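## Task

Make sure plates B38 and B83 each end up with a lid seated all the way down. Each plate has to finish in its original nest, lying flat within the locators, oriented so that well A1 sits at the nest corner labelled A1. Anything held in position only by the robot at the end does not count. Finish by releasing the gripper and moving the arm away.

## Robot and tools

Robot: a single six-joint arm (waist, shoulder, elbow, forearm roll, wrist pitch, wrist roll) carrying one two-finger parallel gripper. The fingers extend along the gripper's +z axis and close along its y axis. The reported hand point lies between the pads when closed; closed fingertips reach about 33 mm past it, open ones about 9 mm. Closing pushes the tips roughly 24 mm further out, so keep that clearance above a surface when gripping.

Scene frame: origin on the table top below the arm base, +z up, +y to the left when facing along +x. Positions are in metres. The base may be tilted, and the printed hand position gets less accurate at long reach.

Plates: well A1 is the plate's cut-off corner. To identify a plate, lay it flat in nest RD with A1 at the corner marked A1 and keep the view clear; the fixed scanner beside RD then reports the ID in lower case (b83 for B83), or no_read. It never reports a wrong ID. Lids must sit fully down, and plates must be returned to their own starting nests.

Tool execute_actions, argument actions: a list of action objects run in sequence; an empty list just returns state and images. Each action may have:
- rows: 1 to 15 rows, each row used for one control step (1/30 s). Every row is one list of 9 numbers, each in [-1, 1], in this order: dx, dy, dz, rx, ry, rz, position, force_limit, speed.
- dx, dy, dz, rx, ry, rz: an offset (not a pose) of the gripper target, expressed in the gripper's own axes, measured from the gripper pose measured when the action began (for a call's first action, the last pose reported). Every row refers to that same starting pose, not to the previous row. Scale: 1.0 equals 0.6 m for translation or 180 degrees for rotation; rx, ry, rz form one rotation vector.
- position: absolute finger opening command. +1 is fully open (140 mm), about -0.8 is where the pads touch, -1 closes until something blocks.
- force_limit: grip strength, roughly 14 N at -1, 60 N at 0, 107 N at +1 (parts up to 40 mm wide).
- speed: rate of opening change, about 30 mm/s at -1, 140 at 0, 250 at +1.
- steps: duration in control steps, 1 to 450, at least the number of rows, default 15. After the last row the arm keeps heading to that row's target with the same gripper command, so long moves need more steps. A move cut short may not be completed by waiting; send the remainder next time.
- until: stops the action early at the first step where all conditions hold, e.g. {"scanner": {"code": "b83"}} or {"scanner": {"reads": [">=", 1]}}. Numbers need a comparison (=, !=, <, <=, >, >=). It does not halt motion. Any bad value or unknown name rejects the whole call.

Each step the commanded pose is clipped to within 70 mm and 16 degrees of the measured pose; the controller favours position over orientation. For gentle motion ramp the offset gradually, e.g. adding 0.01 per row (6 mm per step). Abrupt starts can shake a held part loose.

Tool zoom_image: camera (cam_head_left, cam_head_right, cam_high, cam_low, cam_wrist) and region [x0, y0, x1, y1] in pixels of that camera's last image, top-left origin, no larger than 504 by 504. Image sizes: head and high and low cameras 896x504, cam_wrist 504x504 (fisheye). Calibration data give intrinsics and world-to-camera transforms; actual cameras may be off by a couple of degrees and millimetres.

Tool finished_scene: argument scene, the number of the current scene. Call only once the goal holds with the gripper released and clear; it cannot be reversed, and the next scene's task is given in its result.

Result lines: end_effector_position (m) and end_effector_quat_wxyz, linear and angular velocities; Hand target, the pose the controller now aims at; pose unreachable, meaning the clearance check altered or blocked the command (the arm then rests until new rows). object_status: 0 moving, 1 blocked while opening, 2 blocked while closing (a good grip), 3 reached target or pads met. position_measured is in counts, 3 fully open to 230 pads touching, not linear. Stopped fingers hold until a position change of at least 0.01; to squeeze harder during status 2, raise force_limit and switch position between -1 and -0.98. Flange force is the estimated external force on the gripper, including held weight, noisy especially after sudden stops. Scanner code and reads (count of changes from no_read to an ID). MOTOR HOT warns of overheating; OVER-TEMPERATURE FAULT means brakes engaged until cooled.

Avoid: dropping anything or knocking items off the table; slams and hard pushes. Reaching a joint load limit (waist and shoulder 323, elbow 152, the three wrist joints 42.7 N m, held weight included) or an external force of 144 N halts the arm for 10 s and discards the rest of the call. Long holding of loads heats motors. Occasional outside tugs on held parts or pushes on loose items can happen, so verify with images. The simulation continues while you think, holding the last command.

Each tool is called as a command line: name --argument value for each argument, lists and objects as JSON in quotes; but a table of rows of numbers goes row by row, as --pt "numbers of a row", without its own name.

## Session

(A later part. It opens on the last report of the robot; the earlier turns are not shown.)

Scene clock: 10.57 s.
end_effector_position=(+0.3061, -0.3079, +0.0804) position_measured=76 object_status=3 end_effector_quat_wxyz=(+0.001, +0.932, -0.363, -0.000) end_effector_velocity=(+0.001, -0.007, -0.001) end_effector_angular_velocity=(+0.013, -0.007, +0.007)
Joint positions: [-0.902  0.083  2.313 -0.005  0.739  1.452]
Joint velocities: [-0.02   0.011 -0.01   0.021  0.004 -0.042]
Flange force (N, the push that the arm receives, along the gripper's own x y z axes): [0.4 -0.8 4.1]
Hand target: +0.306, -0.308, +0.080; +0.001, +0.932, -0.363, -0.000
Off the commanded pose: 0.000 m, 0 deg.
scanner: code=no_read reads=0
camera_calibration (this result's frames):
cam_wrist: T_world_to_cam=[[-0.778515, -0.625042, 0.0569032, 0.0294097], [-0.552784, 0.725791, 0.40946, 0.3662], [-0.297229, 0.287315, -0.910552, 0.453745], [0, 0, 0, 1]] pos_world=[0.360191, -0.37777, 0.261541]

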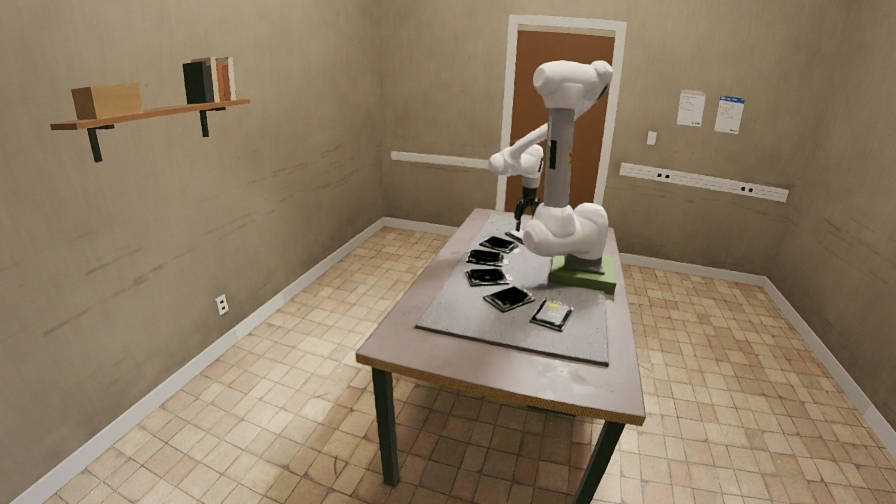

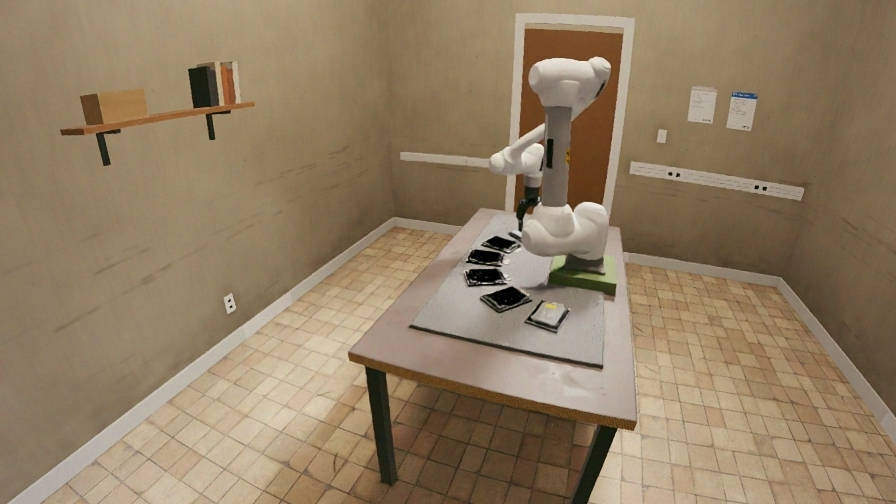

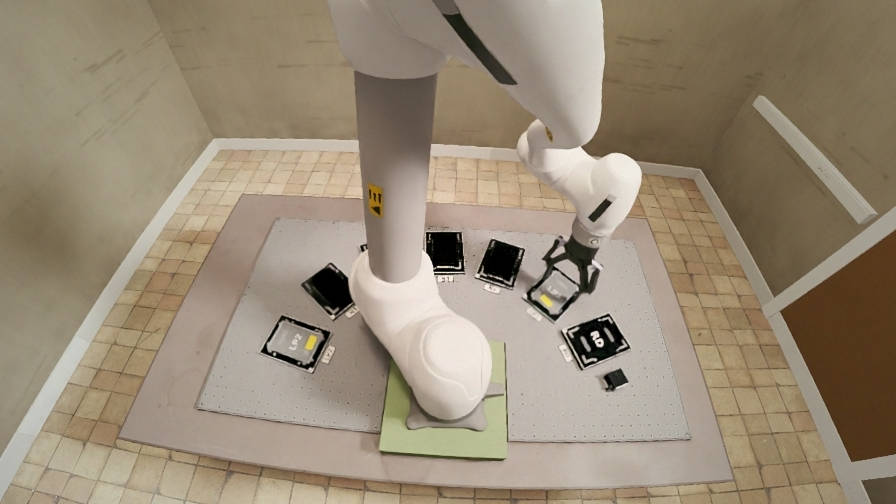

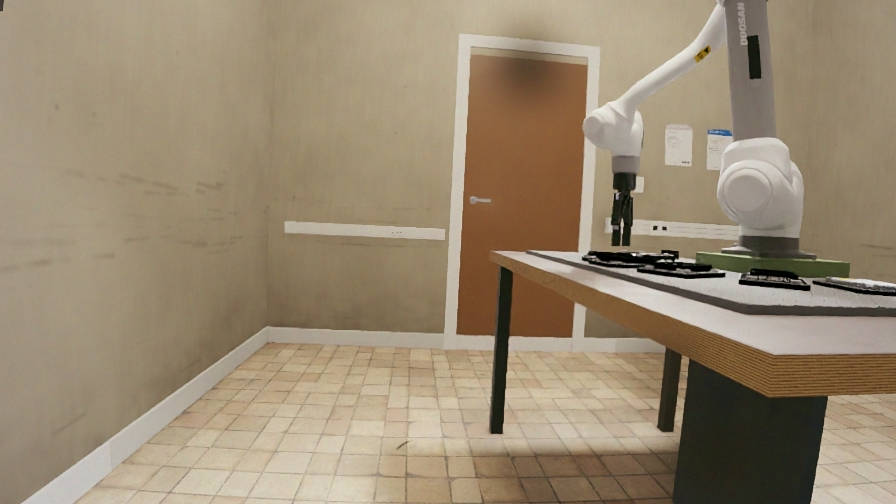

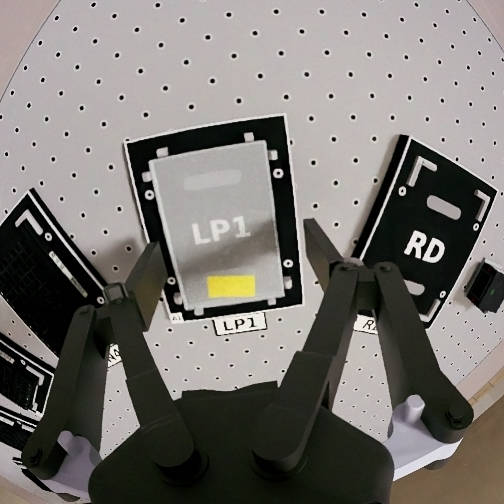

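execute_actions --actions '[{"rows": [ [-0.0002,-0.0009,0.0000,0.0001,0,0.0002,0.42,0,0], [-0.0006,-0.0033,0.0000,0.0001,0,0.0007,0.42,0,0], [-0.0012,-0.0066,0.0009,0.0002,0,0.0015,0.42,0,0], [-0.0019,-0.0105,0.0032,0.0003,0,0.0024,0.42,0,0], [-0.0026,-0.0144,0.0063,0.0004,0,0.0033,0.42,0,0], [-0.0031,-0.0177,0.0104,0.0005,0,0.0040,0.42,0,0], [-0.0036,-0.0201,0.0149,0.0006,0,0.0046,0.42,0,0], [-0.00373,-0.02103,0.0199,0.0006,0,0.00478,0.42,0,0], [-0.00373,-0.02103,0.0249,0.0006,0,0.00478,0.42,0,0], [-0.00373,-0.02103,0.0298,0.0006,0,0.00478,0.42,0,0], [-0.00373,-0.02103,0.0348,0.0006,0,0.00478,0.42,0,0], [-0.00373,-0.02103,0.0389,0.0006,0,0.00478,0.42,0,0], [-0.00373,-0.02103,0.0420,0.0006,0,0.00478,0.42,0,0], [-0.00373,-0.02103,0.0443,0.0006,0,0.00478,0.42,0,0], [-0.00373,-0.02103,0.0453,0.0006,0,0.00478,0.42,0,0] ], "steps": 16}]'

Scene clock: 12.63 s.
end_effector_position=(+0.3129, -0.2971, +0.0553) position_measured=76 object_status=3 end_effector_quat_wxyz=(+0.000, +0.929, -0.370, -0.000) end_effector_velocity=(+0.001, -0.000, -0.037) end_effector_angular_velocity=(+0.000, +0.001, -0.001)
Joint positions: [-0.875  0.121  2.337 -0.002  0.678  1.492]
Joint velocities: [ 0.001  0.066  0.025 -0.001 -0.09   0.003]
Flange force (N, the push that the arm receives, along the gripper's own x y z axes): [-5.3 1.1 4.7]
Hand target: +0.313, -0.297, +0.053; +0.000, +0.929, -0.370, -0.000
Off the commanded pose: 0.002 m, 0 deg.
scanner: code=no_read reads=0
camera_calibration (this result's frames):
cam_wrist: T_world_to_cam=[[-0.78792, -0.613334, 0.0548038, 0.0494408], [-0.542349, 0.733358, 0.409931, 0.371283], [-0.291615, 0.29327, -0.910469, 0.429842], [0, 0, 0, 1]] pos_world=[0.365669, -0.36802, 0.236448]

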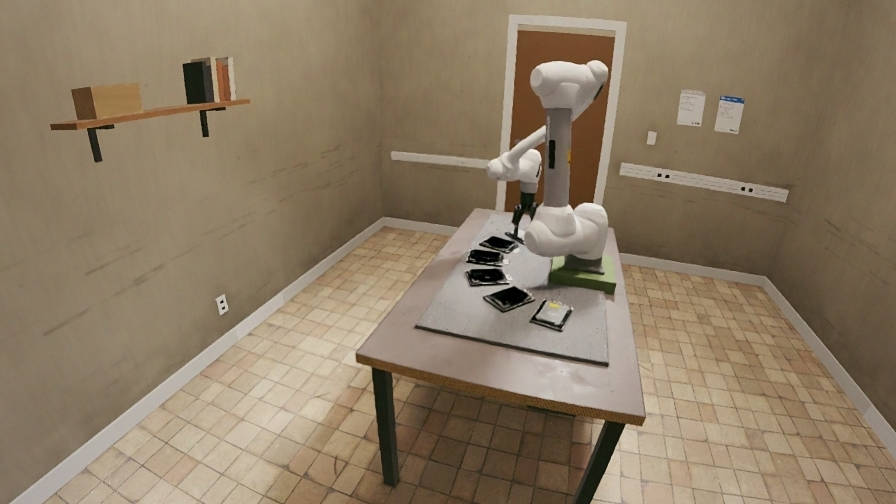

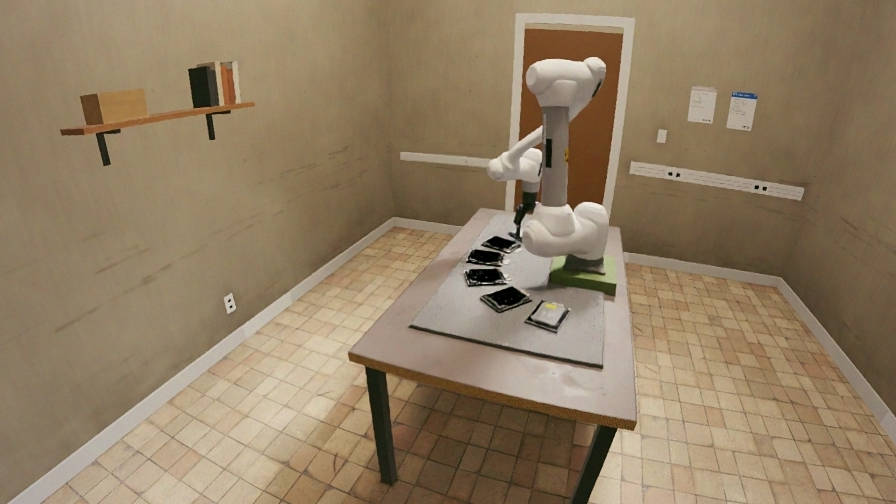

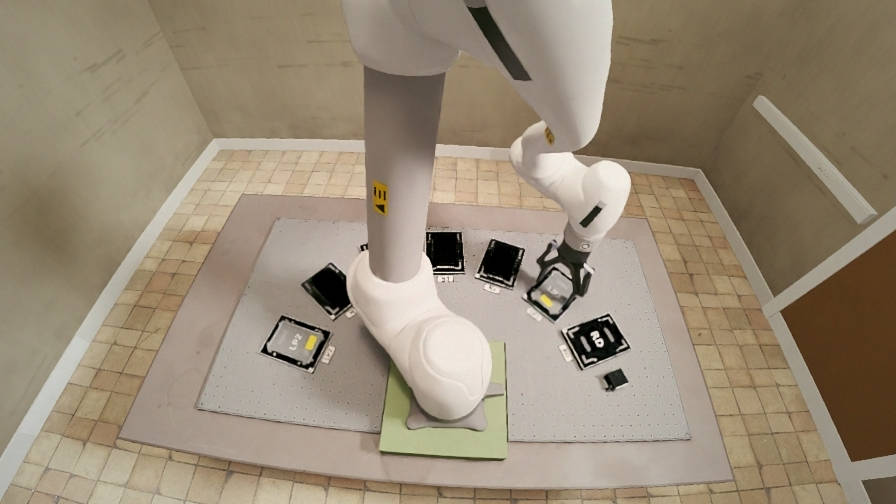

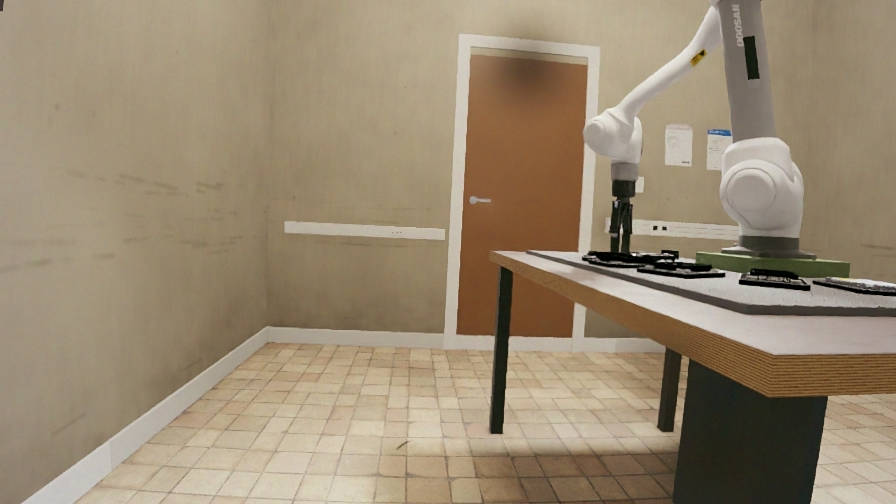

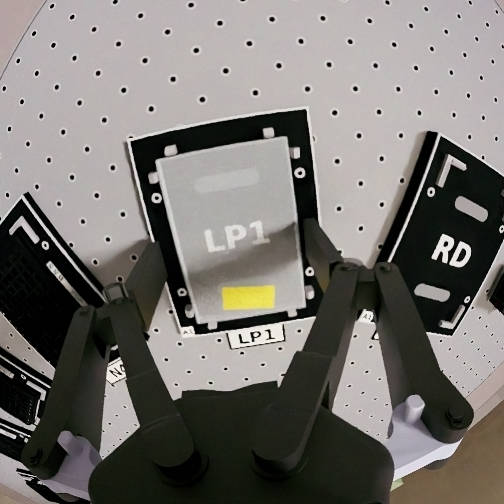

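execute_actions --actions '[]'

zoom_image --camera "cam_wrist" --region '[115, 120, 175, 180]'

zoom_image --camera "cam_wrist" --region '[265, 95, 325, 155]'

Scene clock: 12.83 s.
end_effector_position=(+0.3130, -0.2971, +0.0533) position_measured=76 object_status=3 end_effector_quat_wxyz=(+0.000, +0.929, -0.370, +0.000) end_effector_velocity=(-0.000, -0.000, -0.001) end_effector_angular_velocity=(-0.000, +0.000, +0.003)
Joint positions: [-0.875  0.125  2.338 -0.002  0.672  1.492]
Joint velocities: [-0.001  0.002  0.001 -0.001 -0.003 -0.003]
Flange force (N, the push that the arm receives, along the gripper's own x y z axes): [-3.0 7.6 4.6]
Hand target: +0.313, -0.297, +0.053; +0.000, +0.929, -0.370, -0.000
Off the commanded pose: 0.000 m, 0 deg.
scanner: code=no_read reads=0
camera_calibration (this result's frames):
cam_wrist: T_world_to_cam=[[-0.787971, -0.613271, 0.0547786, 0.0496692], [-0.542359, 0.733457, 0.409741, 0.372274], [-0.29146, 0.293154, -0.910556, 0.427946], [0, 0, 0, 1]] pos_world=[0.365773, -0.36804, 0.234412]

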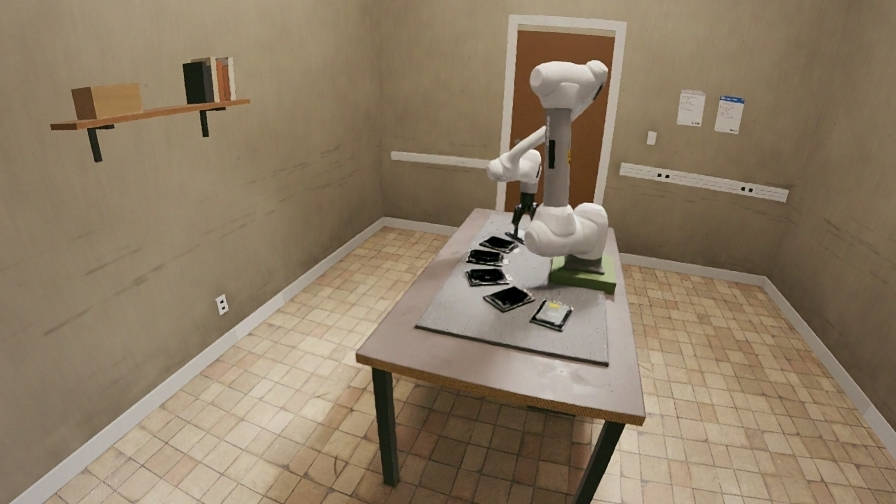

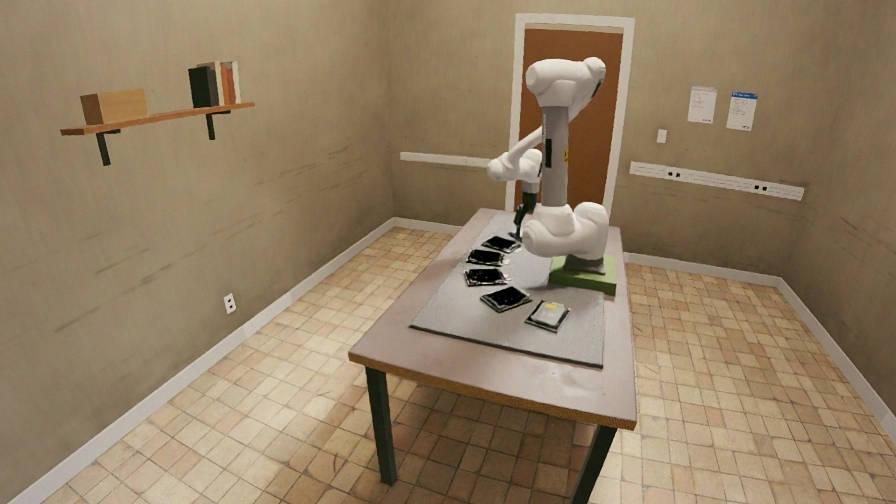

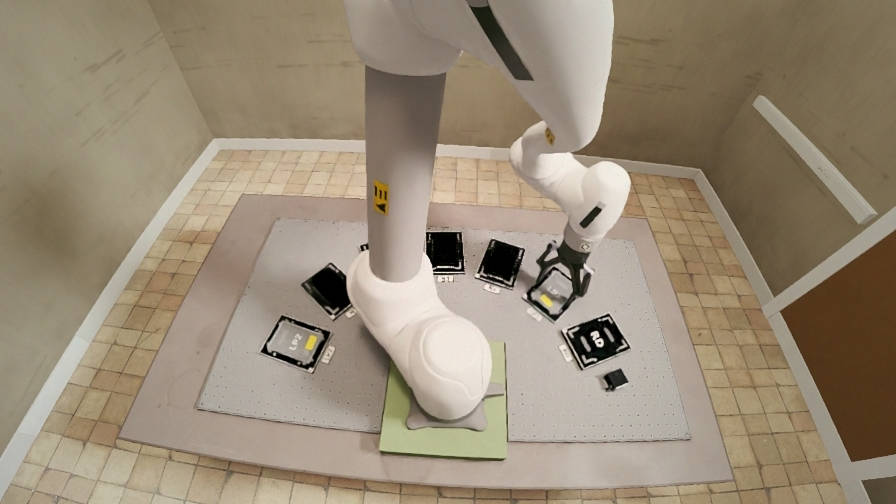

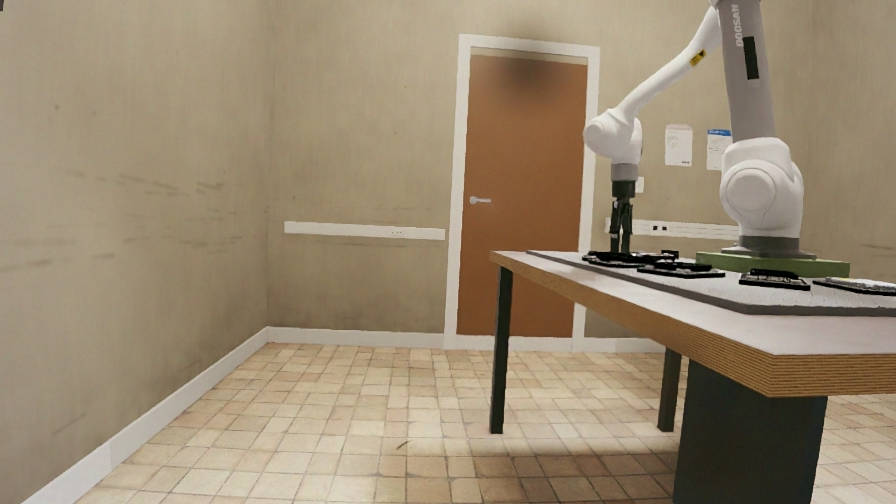

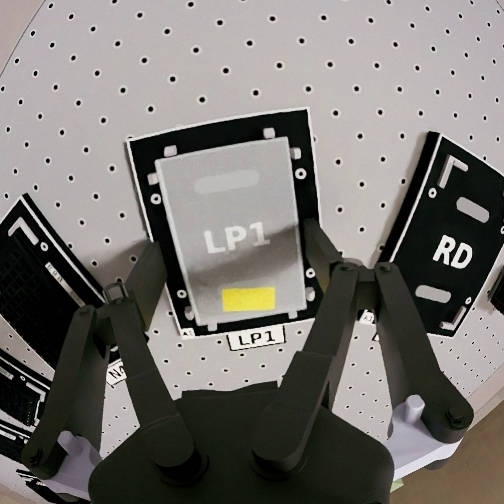

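Region (115, 120, 175, 180) of cam_wrist's 504x504 image, scaled by 8.400, with more detail than that image has.

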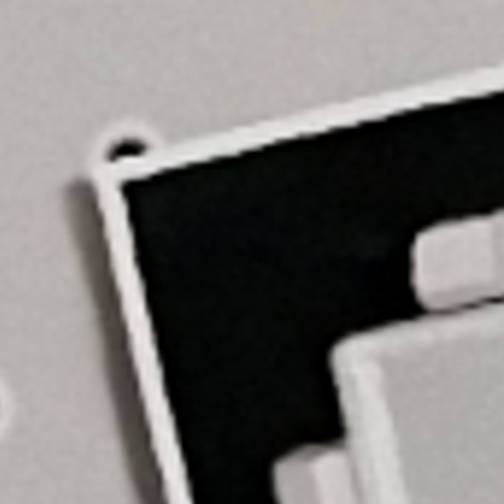

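Region (265, 95, 325, 155) of cam_wrist's 504x504 image, scaled by 8.400, with more detail than that image has.

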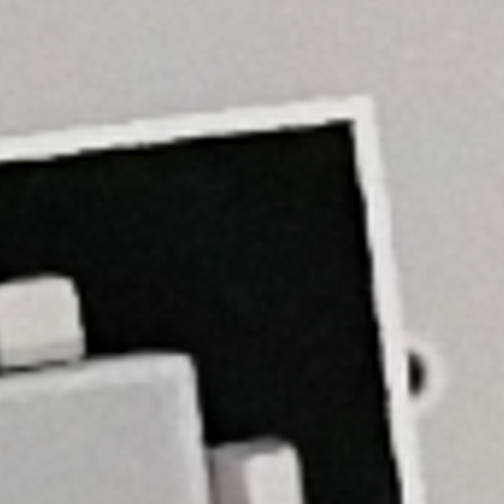

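execute_actions --actions '[{"rows": [[0,0,0,0,0,0,-1,-0.5,-0.5]], "steps": 1}]'

Scene clock: 13.20 s.
end_effector_position=(+0.3130, -0.2972, +0.0532) position_measured=76 object_status=0 end_effector_quat_wxyz=(+0.000, +0.929, -0.370, -0.000) end_effector_velocity=(-0.000, -0.000, -0.000) end_effector_angular_velocity=(-0.000, +0.000, -0.001)
Joint positions: [-0.875  0.125  2.338 -0.002  0.672  1.492]
Joint velocities: [-0.001 -0.     0.    -0.    -0.     0.001]
Flange force (N, the push that the arm receives, along the gripper's own x y z axes): [-1.5 1.2 5.1]
Hand target: +0.313, -0.297, +0.053; +0.000, +0.929, -0.370, +0.000
Off the commanded pose: 0.000 m, 0 deg.
scanner: code=no_read reads=0
camera_calibration (this result's frames):
cam_wrist: T_world_to_cam=[[-0.787859, -0.613402, 0.0549168, 0.0495509], [-0.542434, 0.733392, 0.409759, 0.372308], [-0.291623, 0.293044, -0.910539, 0.427868], [0, 0, 0, 1]] pos_world=[0.365768, -0.368037, 0.234313]

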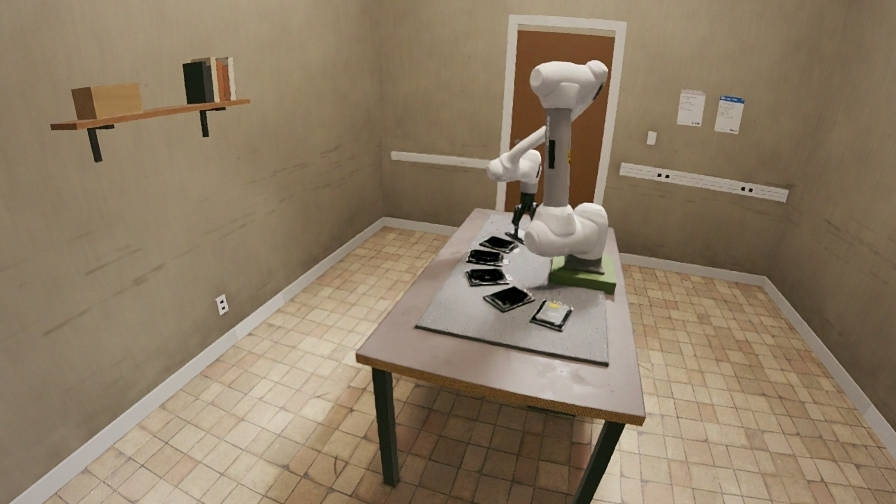

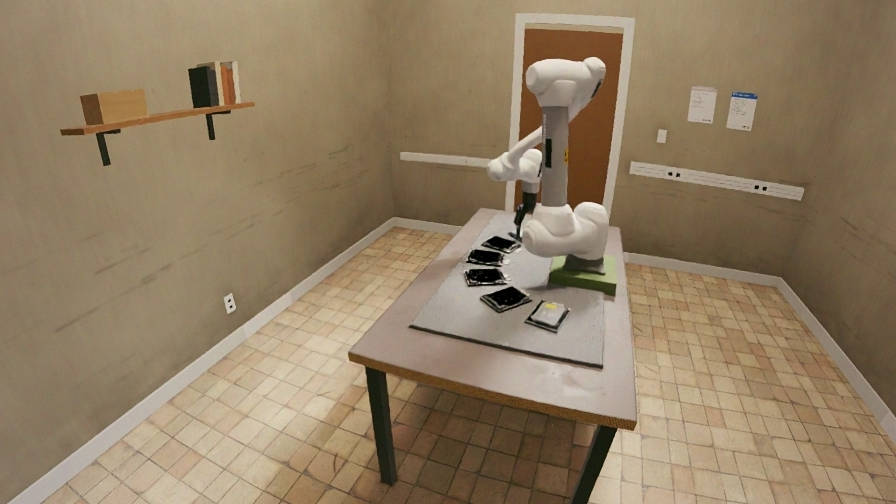

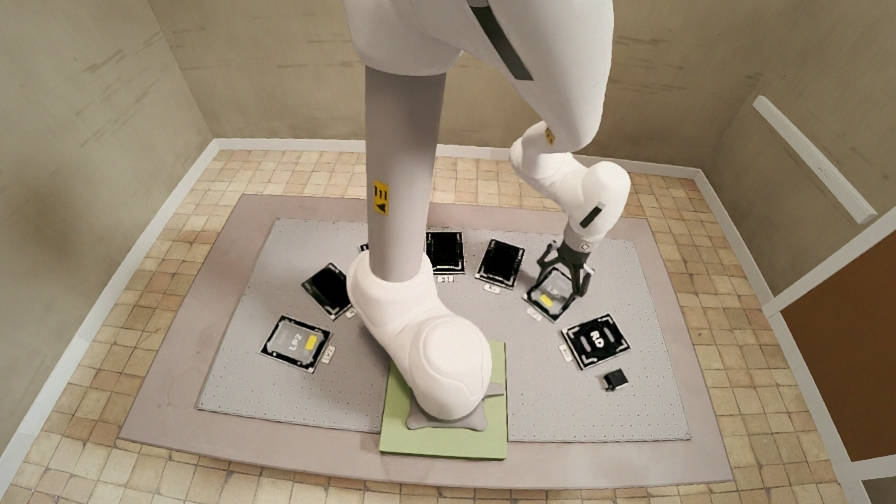

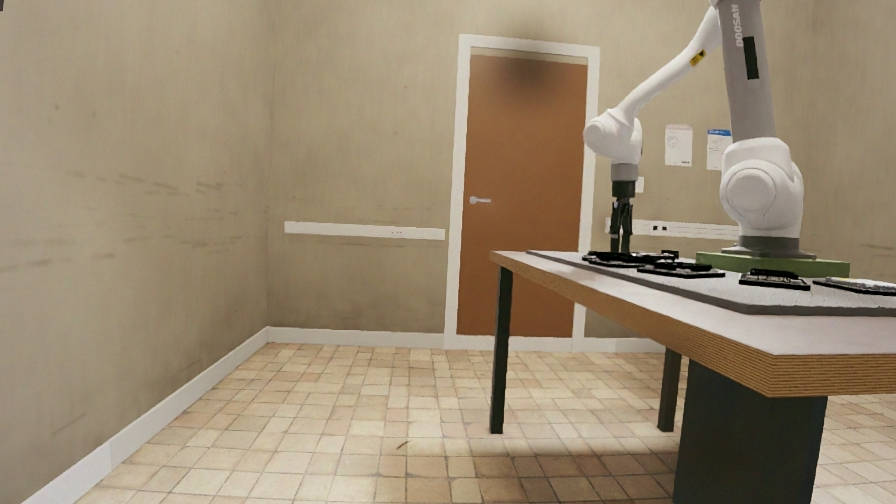

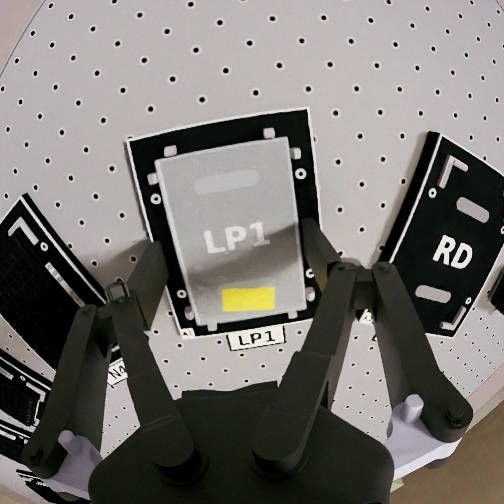

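execute_actions --actions '[]'

Scene clock: 13.57 s.
end_effector_position=(+0.3130, -0.2972, +0.0532) position_measured=99 object_status=2 end_effector_quat_wxyz=(+0.000, +0.929, -0.370, -0.000) end_effector_velocity=(+0.000, +0.001, -0.000) end_effector_angular_velocity=(+0.002, -0.000, -0.002)
Joint positions: [-0.875  0.125  2.338 -0.003  0.672  1.492]
Joint velocities: [0.    0.    0.001 0.003 0.    0.001]
Flange force (N, the push that the arm receives, along the gripper's own x y z axes): [-9.1 77.9 -47.9]
Hand target: +0.313, -0.297, +0.053; +0.000, +0.929, -0.370, +0.000
Off the commanded pose: 0.000 m, 0 deg.
scanner: code=no_read reads=0
camera_calibration (this result's frames):
cam_wrist: T_world_to_cam=[[-0.787891, -0.613361, 0.0549284, 0.0495416], [-0.542384, 0.733415, 0.409783, 0.372261], [-0.29163, 0.293072, -0.910528, 0.427907], [0, 0, 0, 1]] pos_world=[0.365732, -0.368042, 0.234354]

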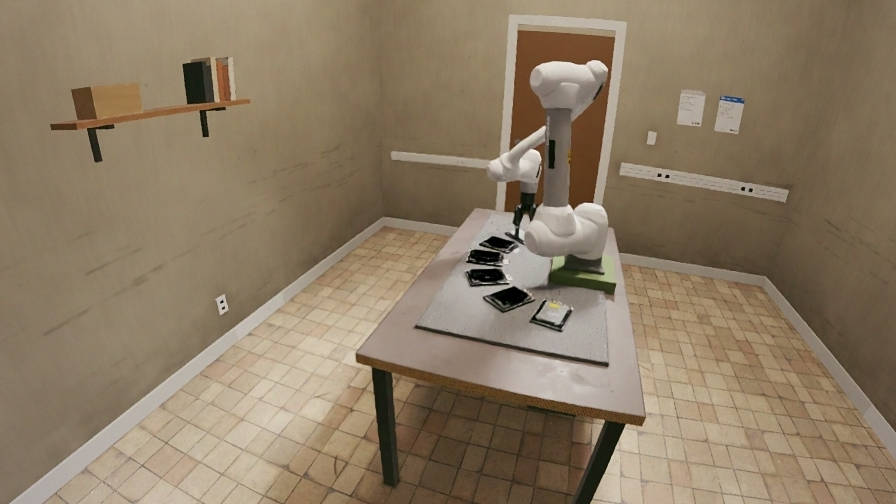

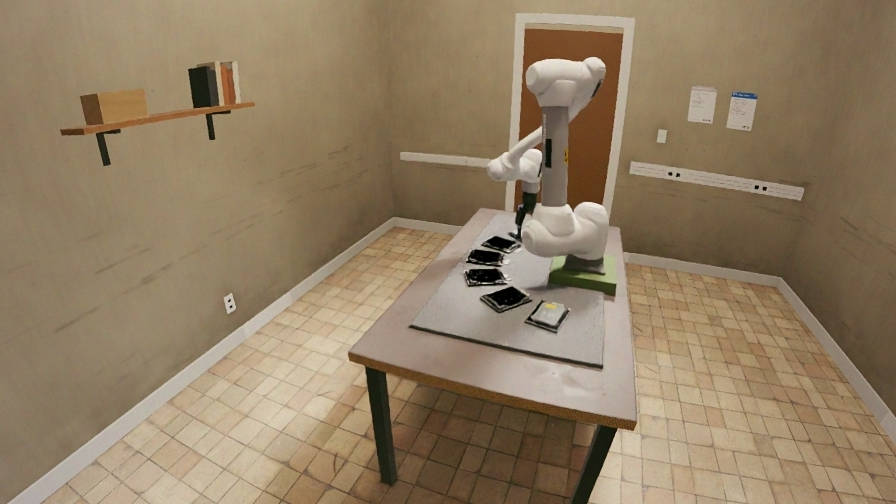

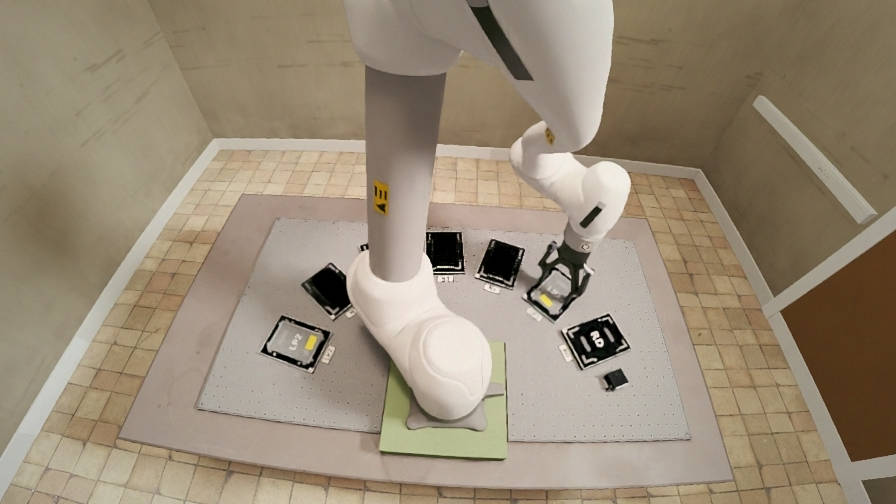

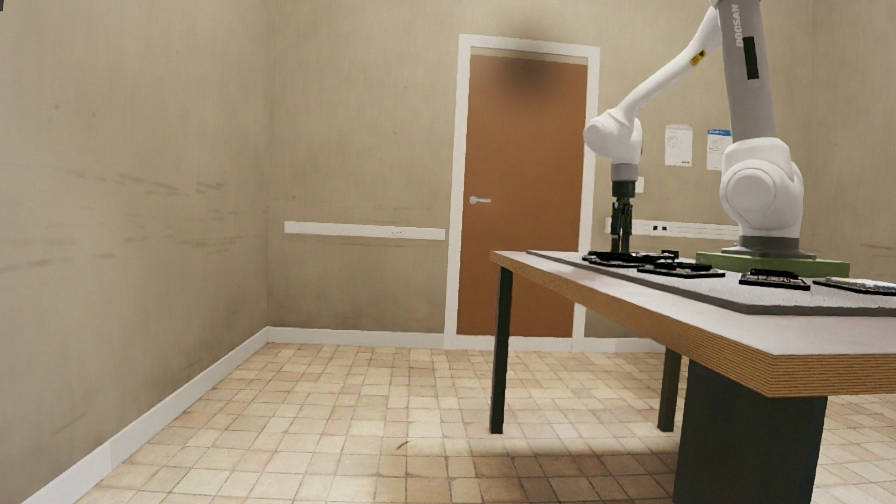

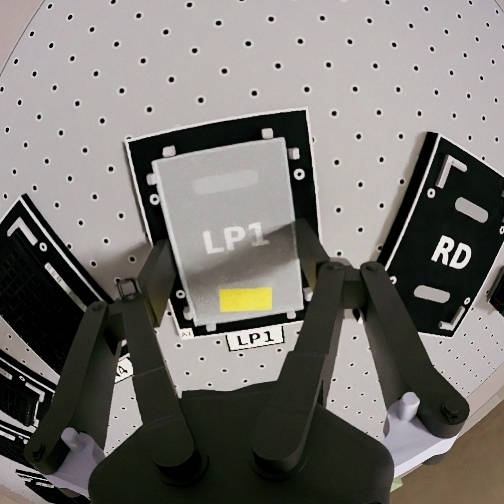

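execute_actions --actions '[{"rows": [[0,0.0015,0,0,0,0,-1,-0.5,-0.5],[0,0.003,0,0,0,0,-1,-0.5,-0.5],[0,0.0042,0,0,0,0,-0.98,-0.5,-0.5]], "steps": 3}]'

Scene clock: 18.80 s.
end_effector_position=(+0.3125, -0.2977, +0.0533) position_measured=99 object_status=0 end_effector_quat_wxyz=(+0.000, +0.929, -0.370, +0.000) end_effector_velocity=(-0.012, -0.013, +0.000) end_effector_angular_velocity=(-0.001, +0.000, +0.004)
Joint positions: [-0.877  0.125  2.338 -0.002  0.672  1.49 ]
Joint velocities: [-0.042 -0.    -0.    -0.001  0.    -0.046]
Flange force (N, the push that the arm receives, along the gripper's own x y z axes): [-11.1 69.3 -48.6]
Hand target: +0.311, -0.299, +0.053; +0.001, +0.929, -0.370, -0.000
Off the commanded pose: 0.002 m, 0 deg.
scanner: code=no_read reads=0
camera_calibration (this result's frames):
cam_wrist: T_world_to_cam=[[-0.788002, -0.613232, 0.054764, 0.0488672], [-0.542325, 0.733478, 0.409749, 0.3724], [-0.291439, 0.293183, -0.910553, 0.427957], [0, 0, 0, 1]] pos_world=[0.365193, -0.36865, 0.234411]

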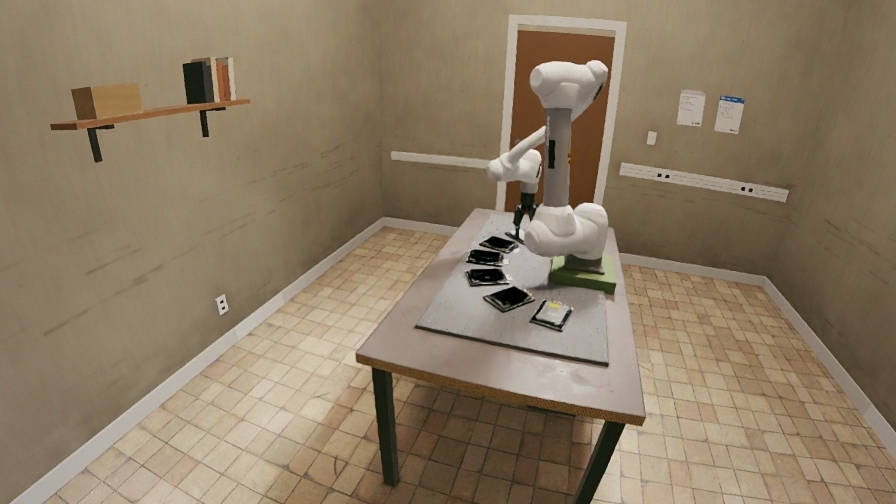

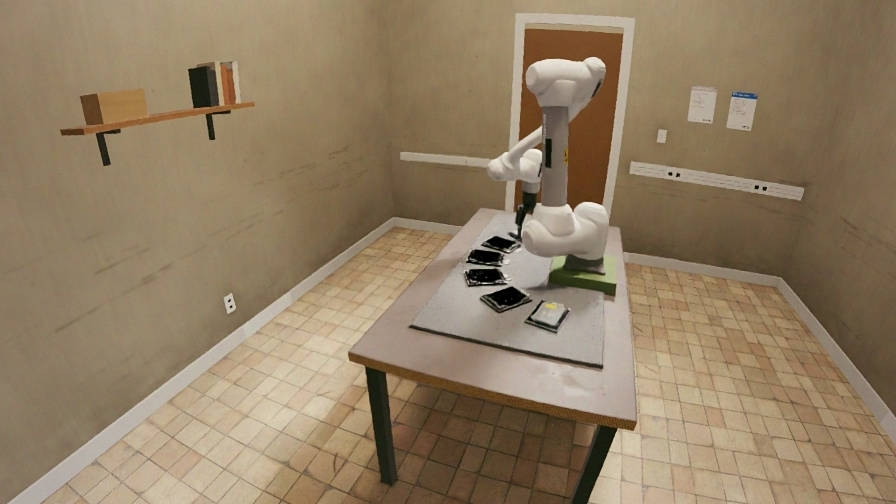

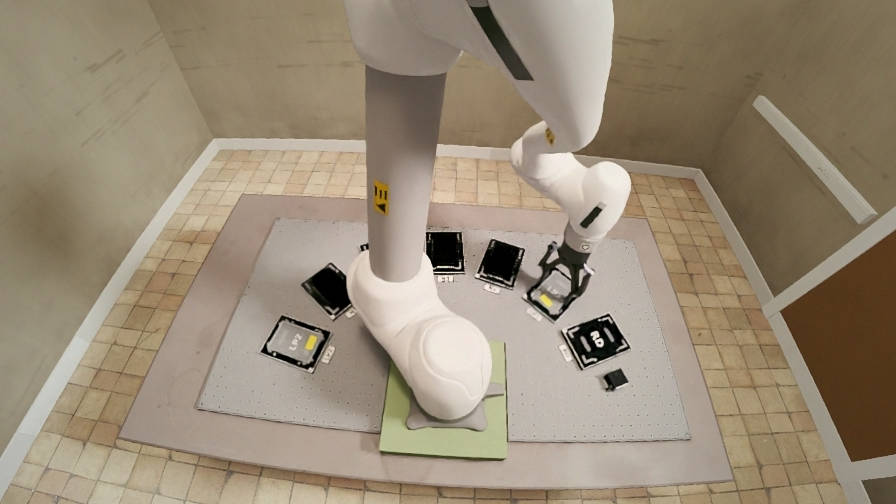

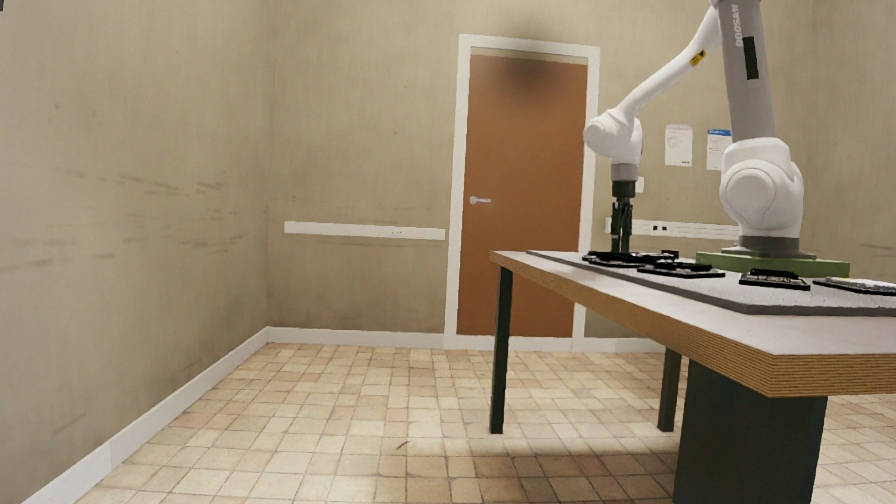

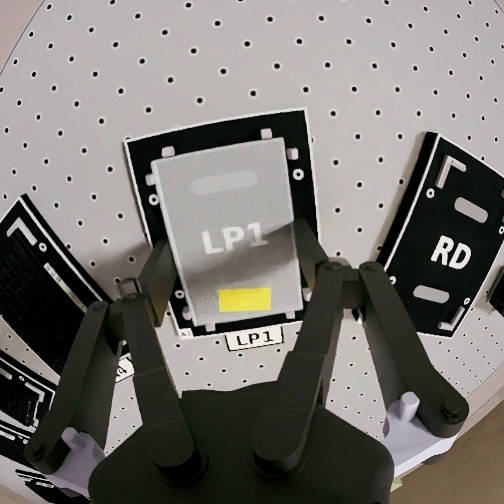

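execute_actions --actions '[]'

Scene clock: 19.13 s.
end_effector_position=(+0.3114, -0.2989, +0.0533) position_measured=103 object_status=2 end_effector_quat_wxyz=(+0.000, +0.929, -0.370, +0.000) end_effector_velocity=(-0.001, -0.001, +0.000) end_effector_angular_velocity=(-0.002, +0.002, +0.004)
Joint positions: [-0.881  0.125  2.338 -0.002  0.672  1.487]
Joint velocities: [-0.001 -0.    -0.    -0.005  0.    -0.   ]
Flange force (N, the push that the arm receives, along the gripper's own x y z axes): [-6.0 22.6 -37.5]
Hand target: +0.311, -0.299, +0.053; +0.001, +0.929, -0.370, -0.000
Off the commanded pose: 0.000 m, 0 deg.
scanner: code=no_read reads=0
camera_calibration (this result's frames):
cam_wrist: T_world_to_cam=[[-0.788096, -0.613122, 0.0546516, 0.0473825], [-0.542253, 0.733527, 0.409756, 0.372645], [-0.291319, 0.293292, -0.910557, 0.427973], [0, 0, 0, 1]] pos_world=[0.364086, -0.369815, 0.234411]

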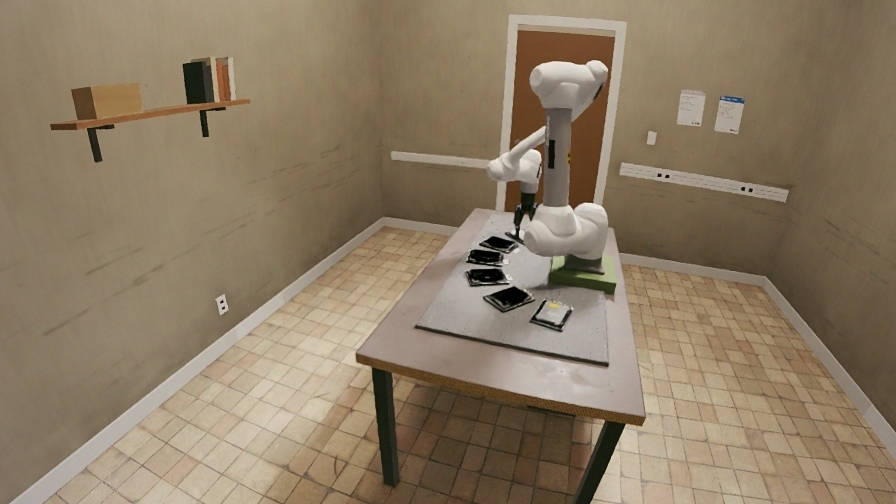

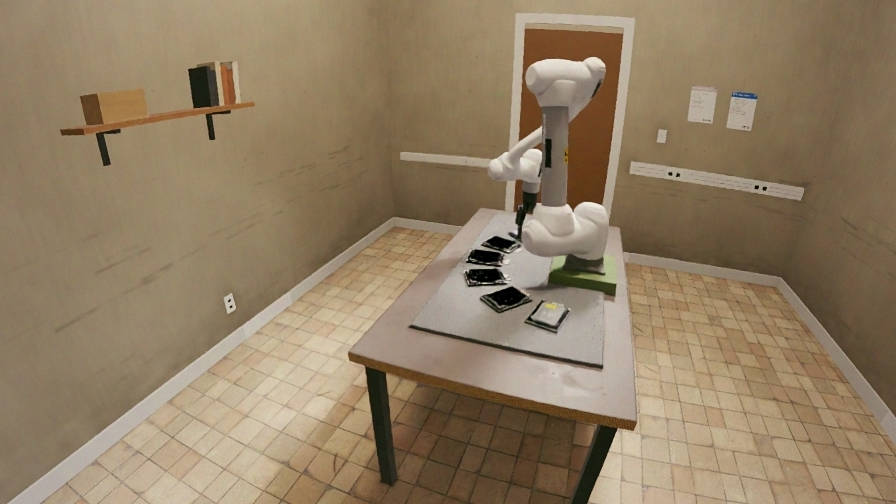

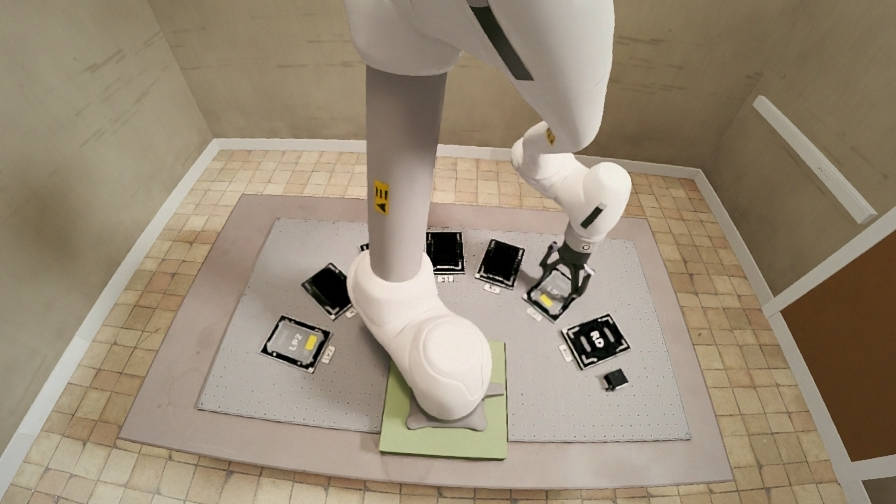

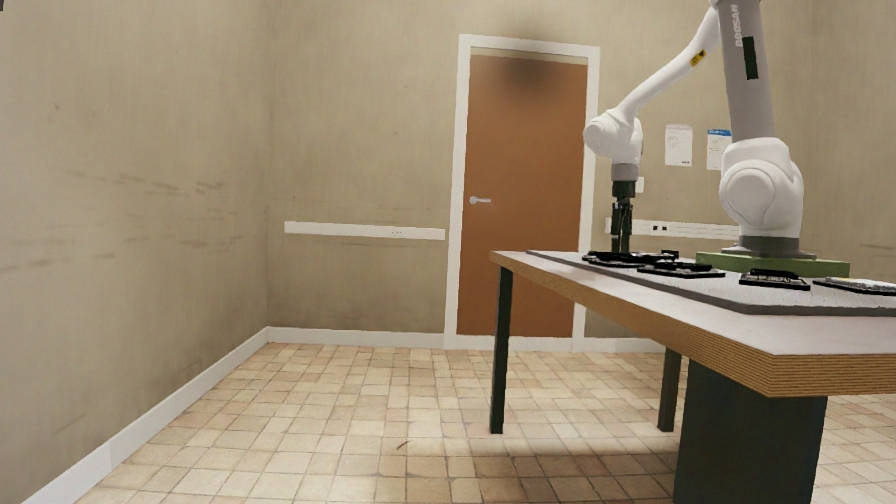

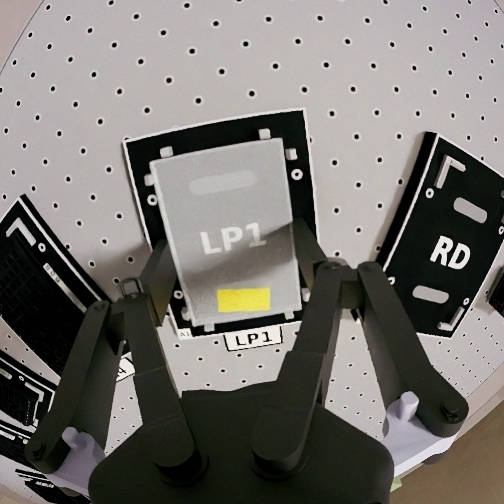

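zoom_image --camera "cam_wrist" --region '[112, 120, 182, 190]'

zoom_image --camera "cam_wrist" --region '[250, 98, 320, 168]'

Region (112, 120, 182, 190) of cam_wrist's 504x504 image, scaled by 7.200, with more detail than that image has.

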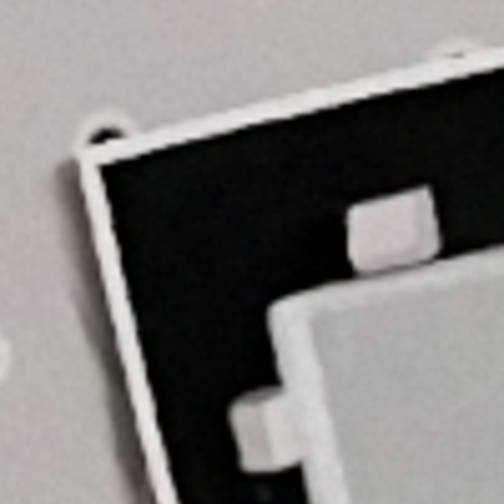

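Region (250, 98, 320, 168) of cam_wrist's 504x504 image, scaled by 7.200, with more detail than that image has.

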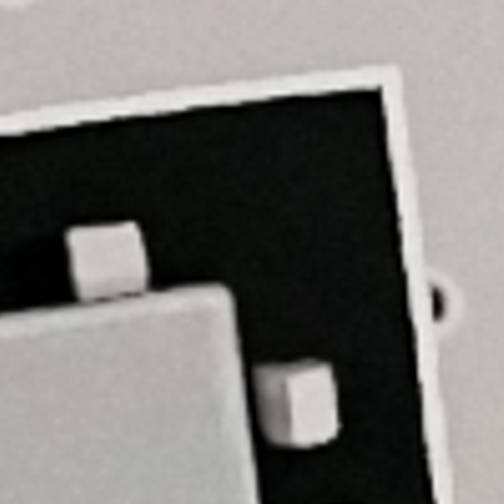

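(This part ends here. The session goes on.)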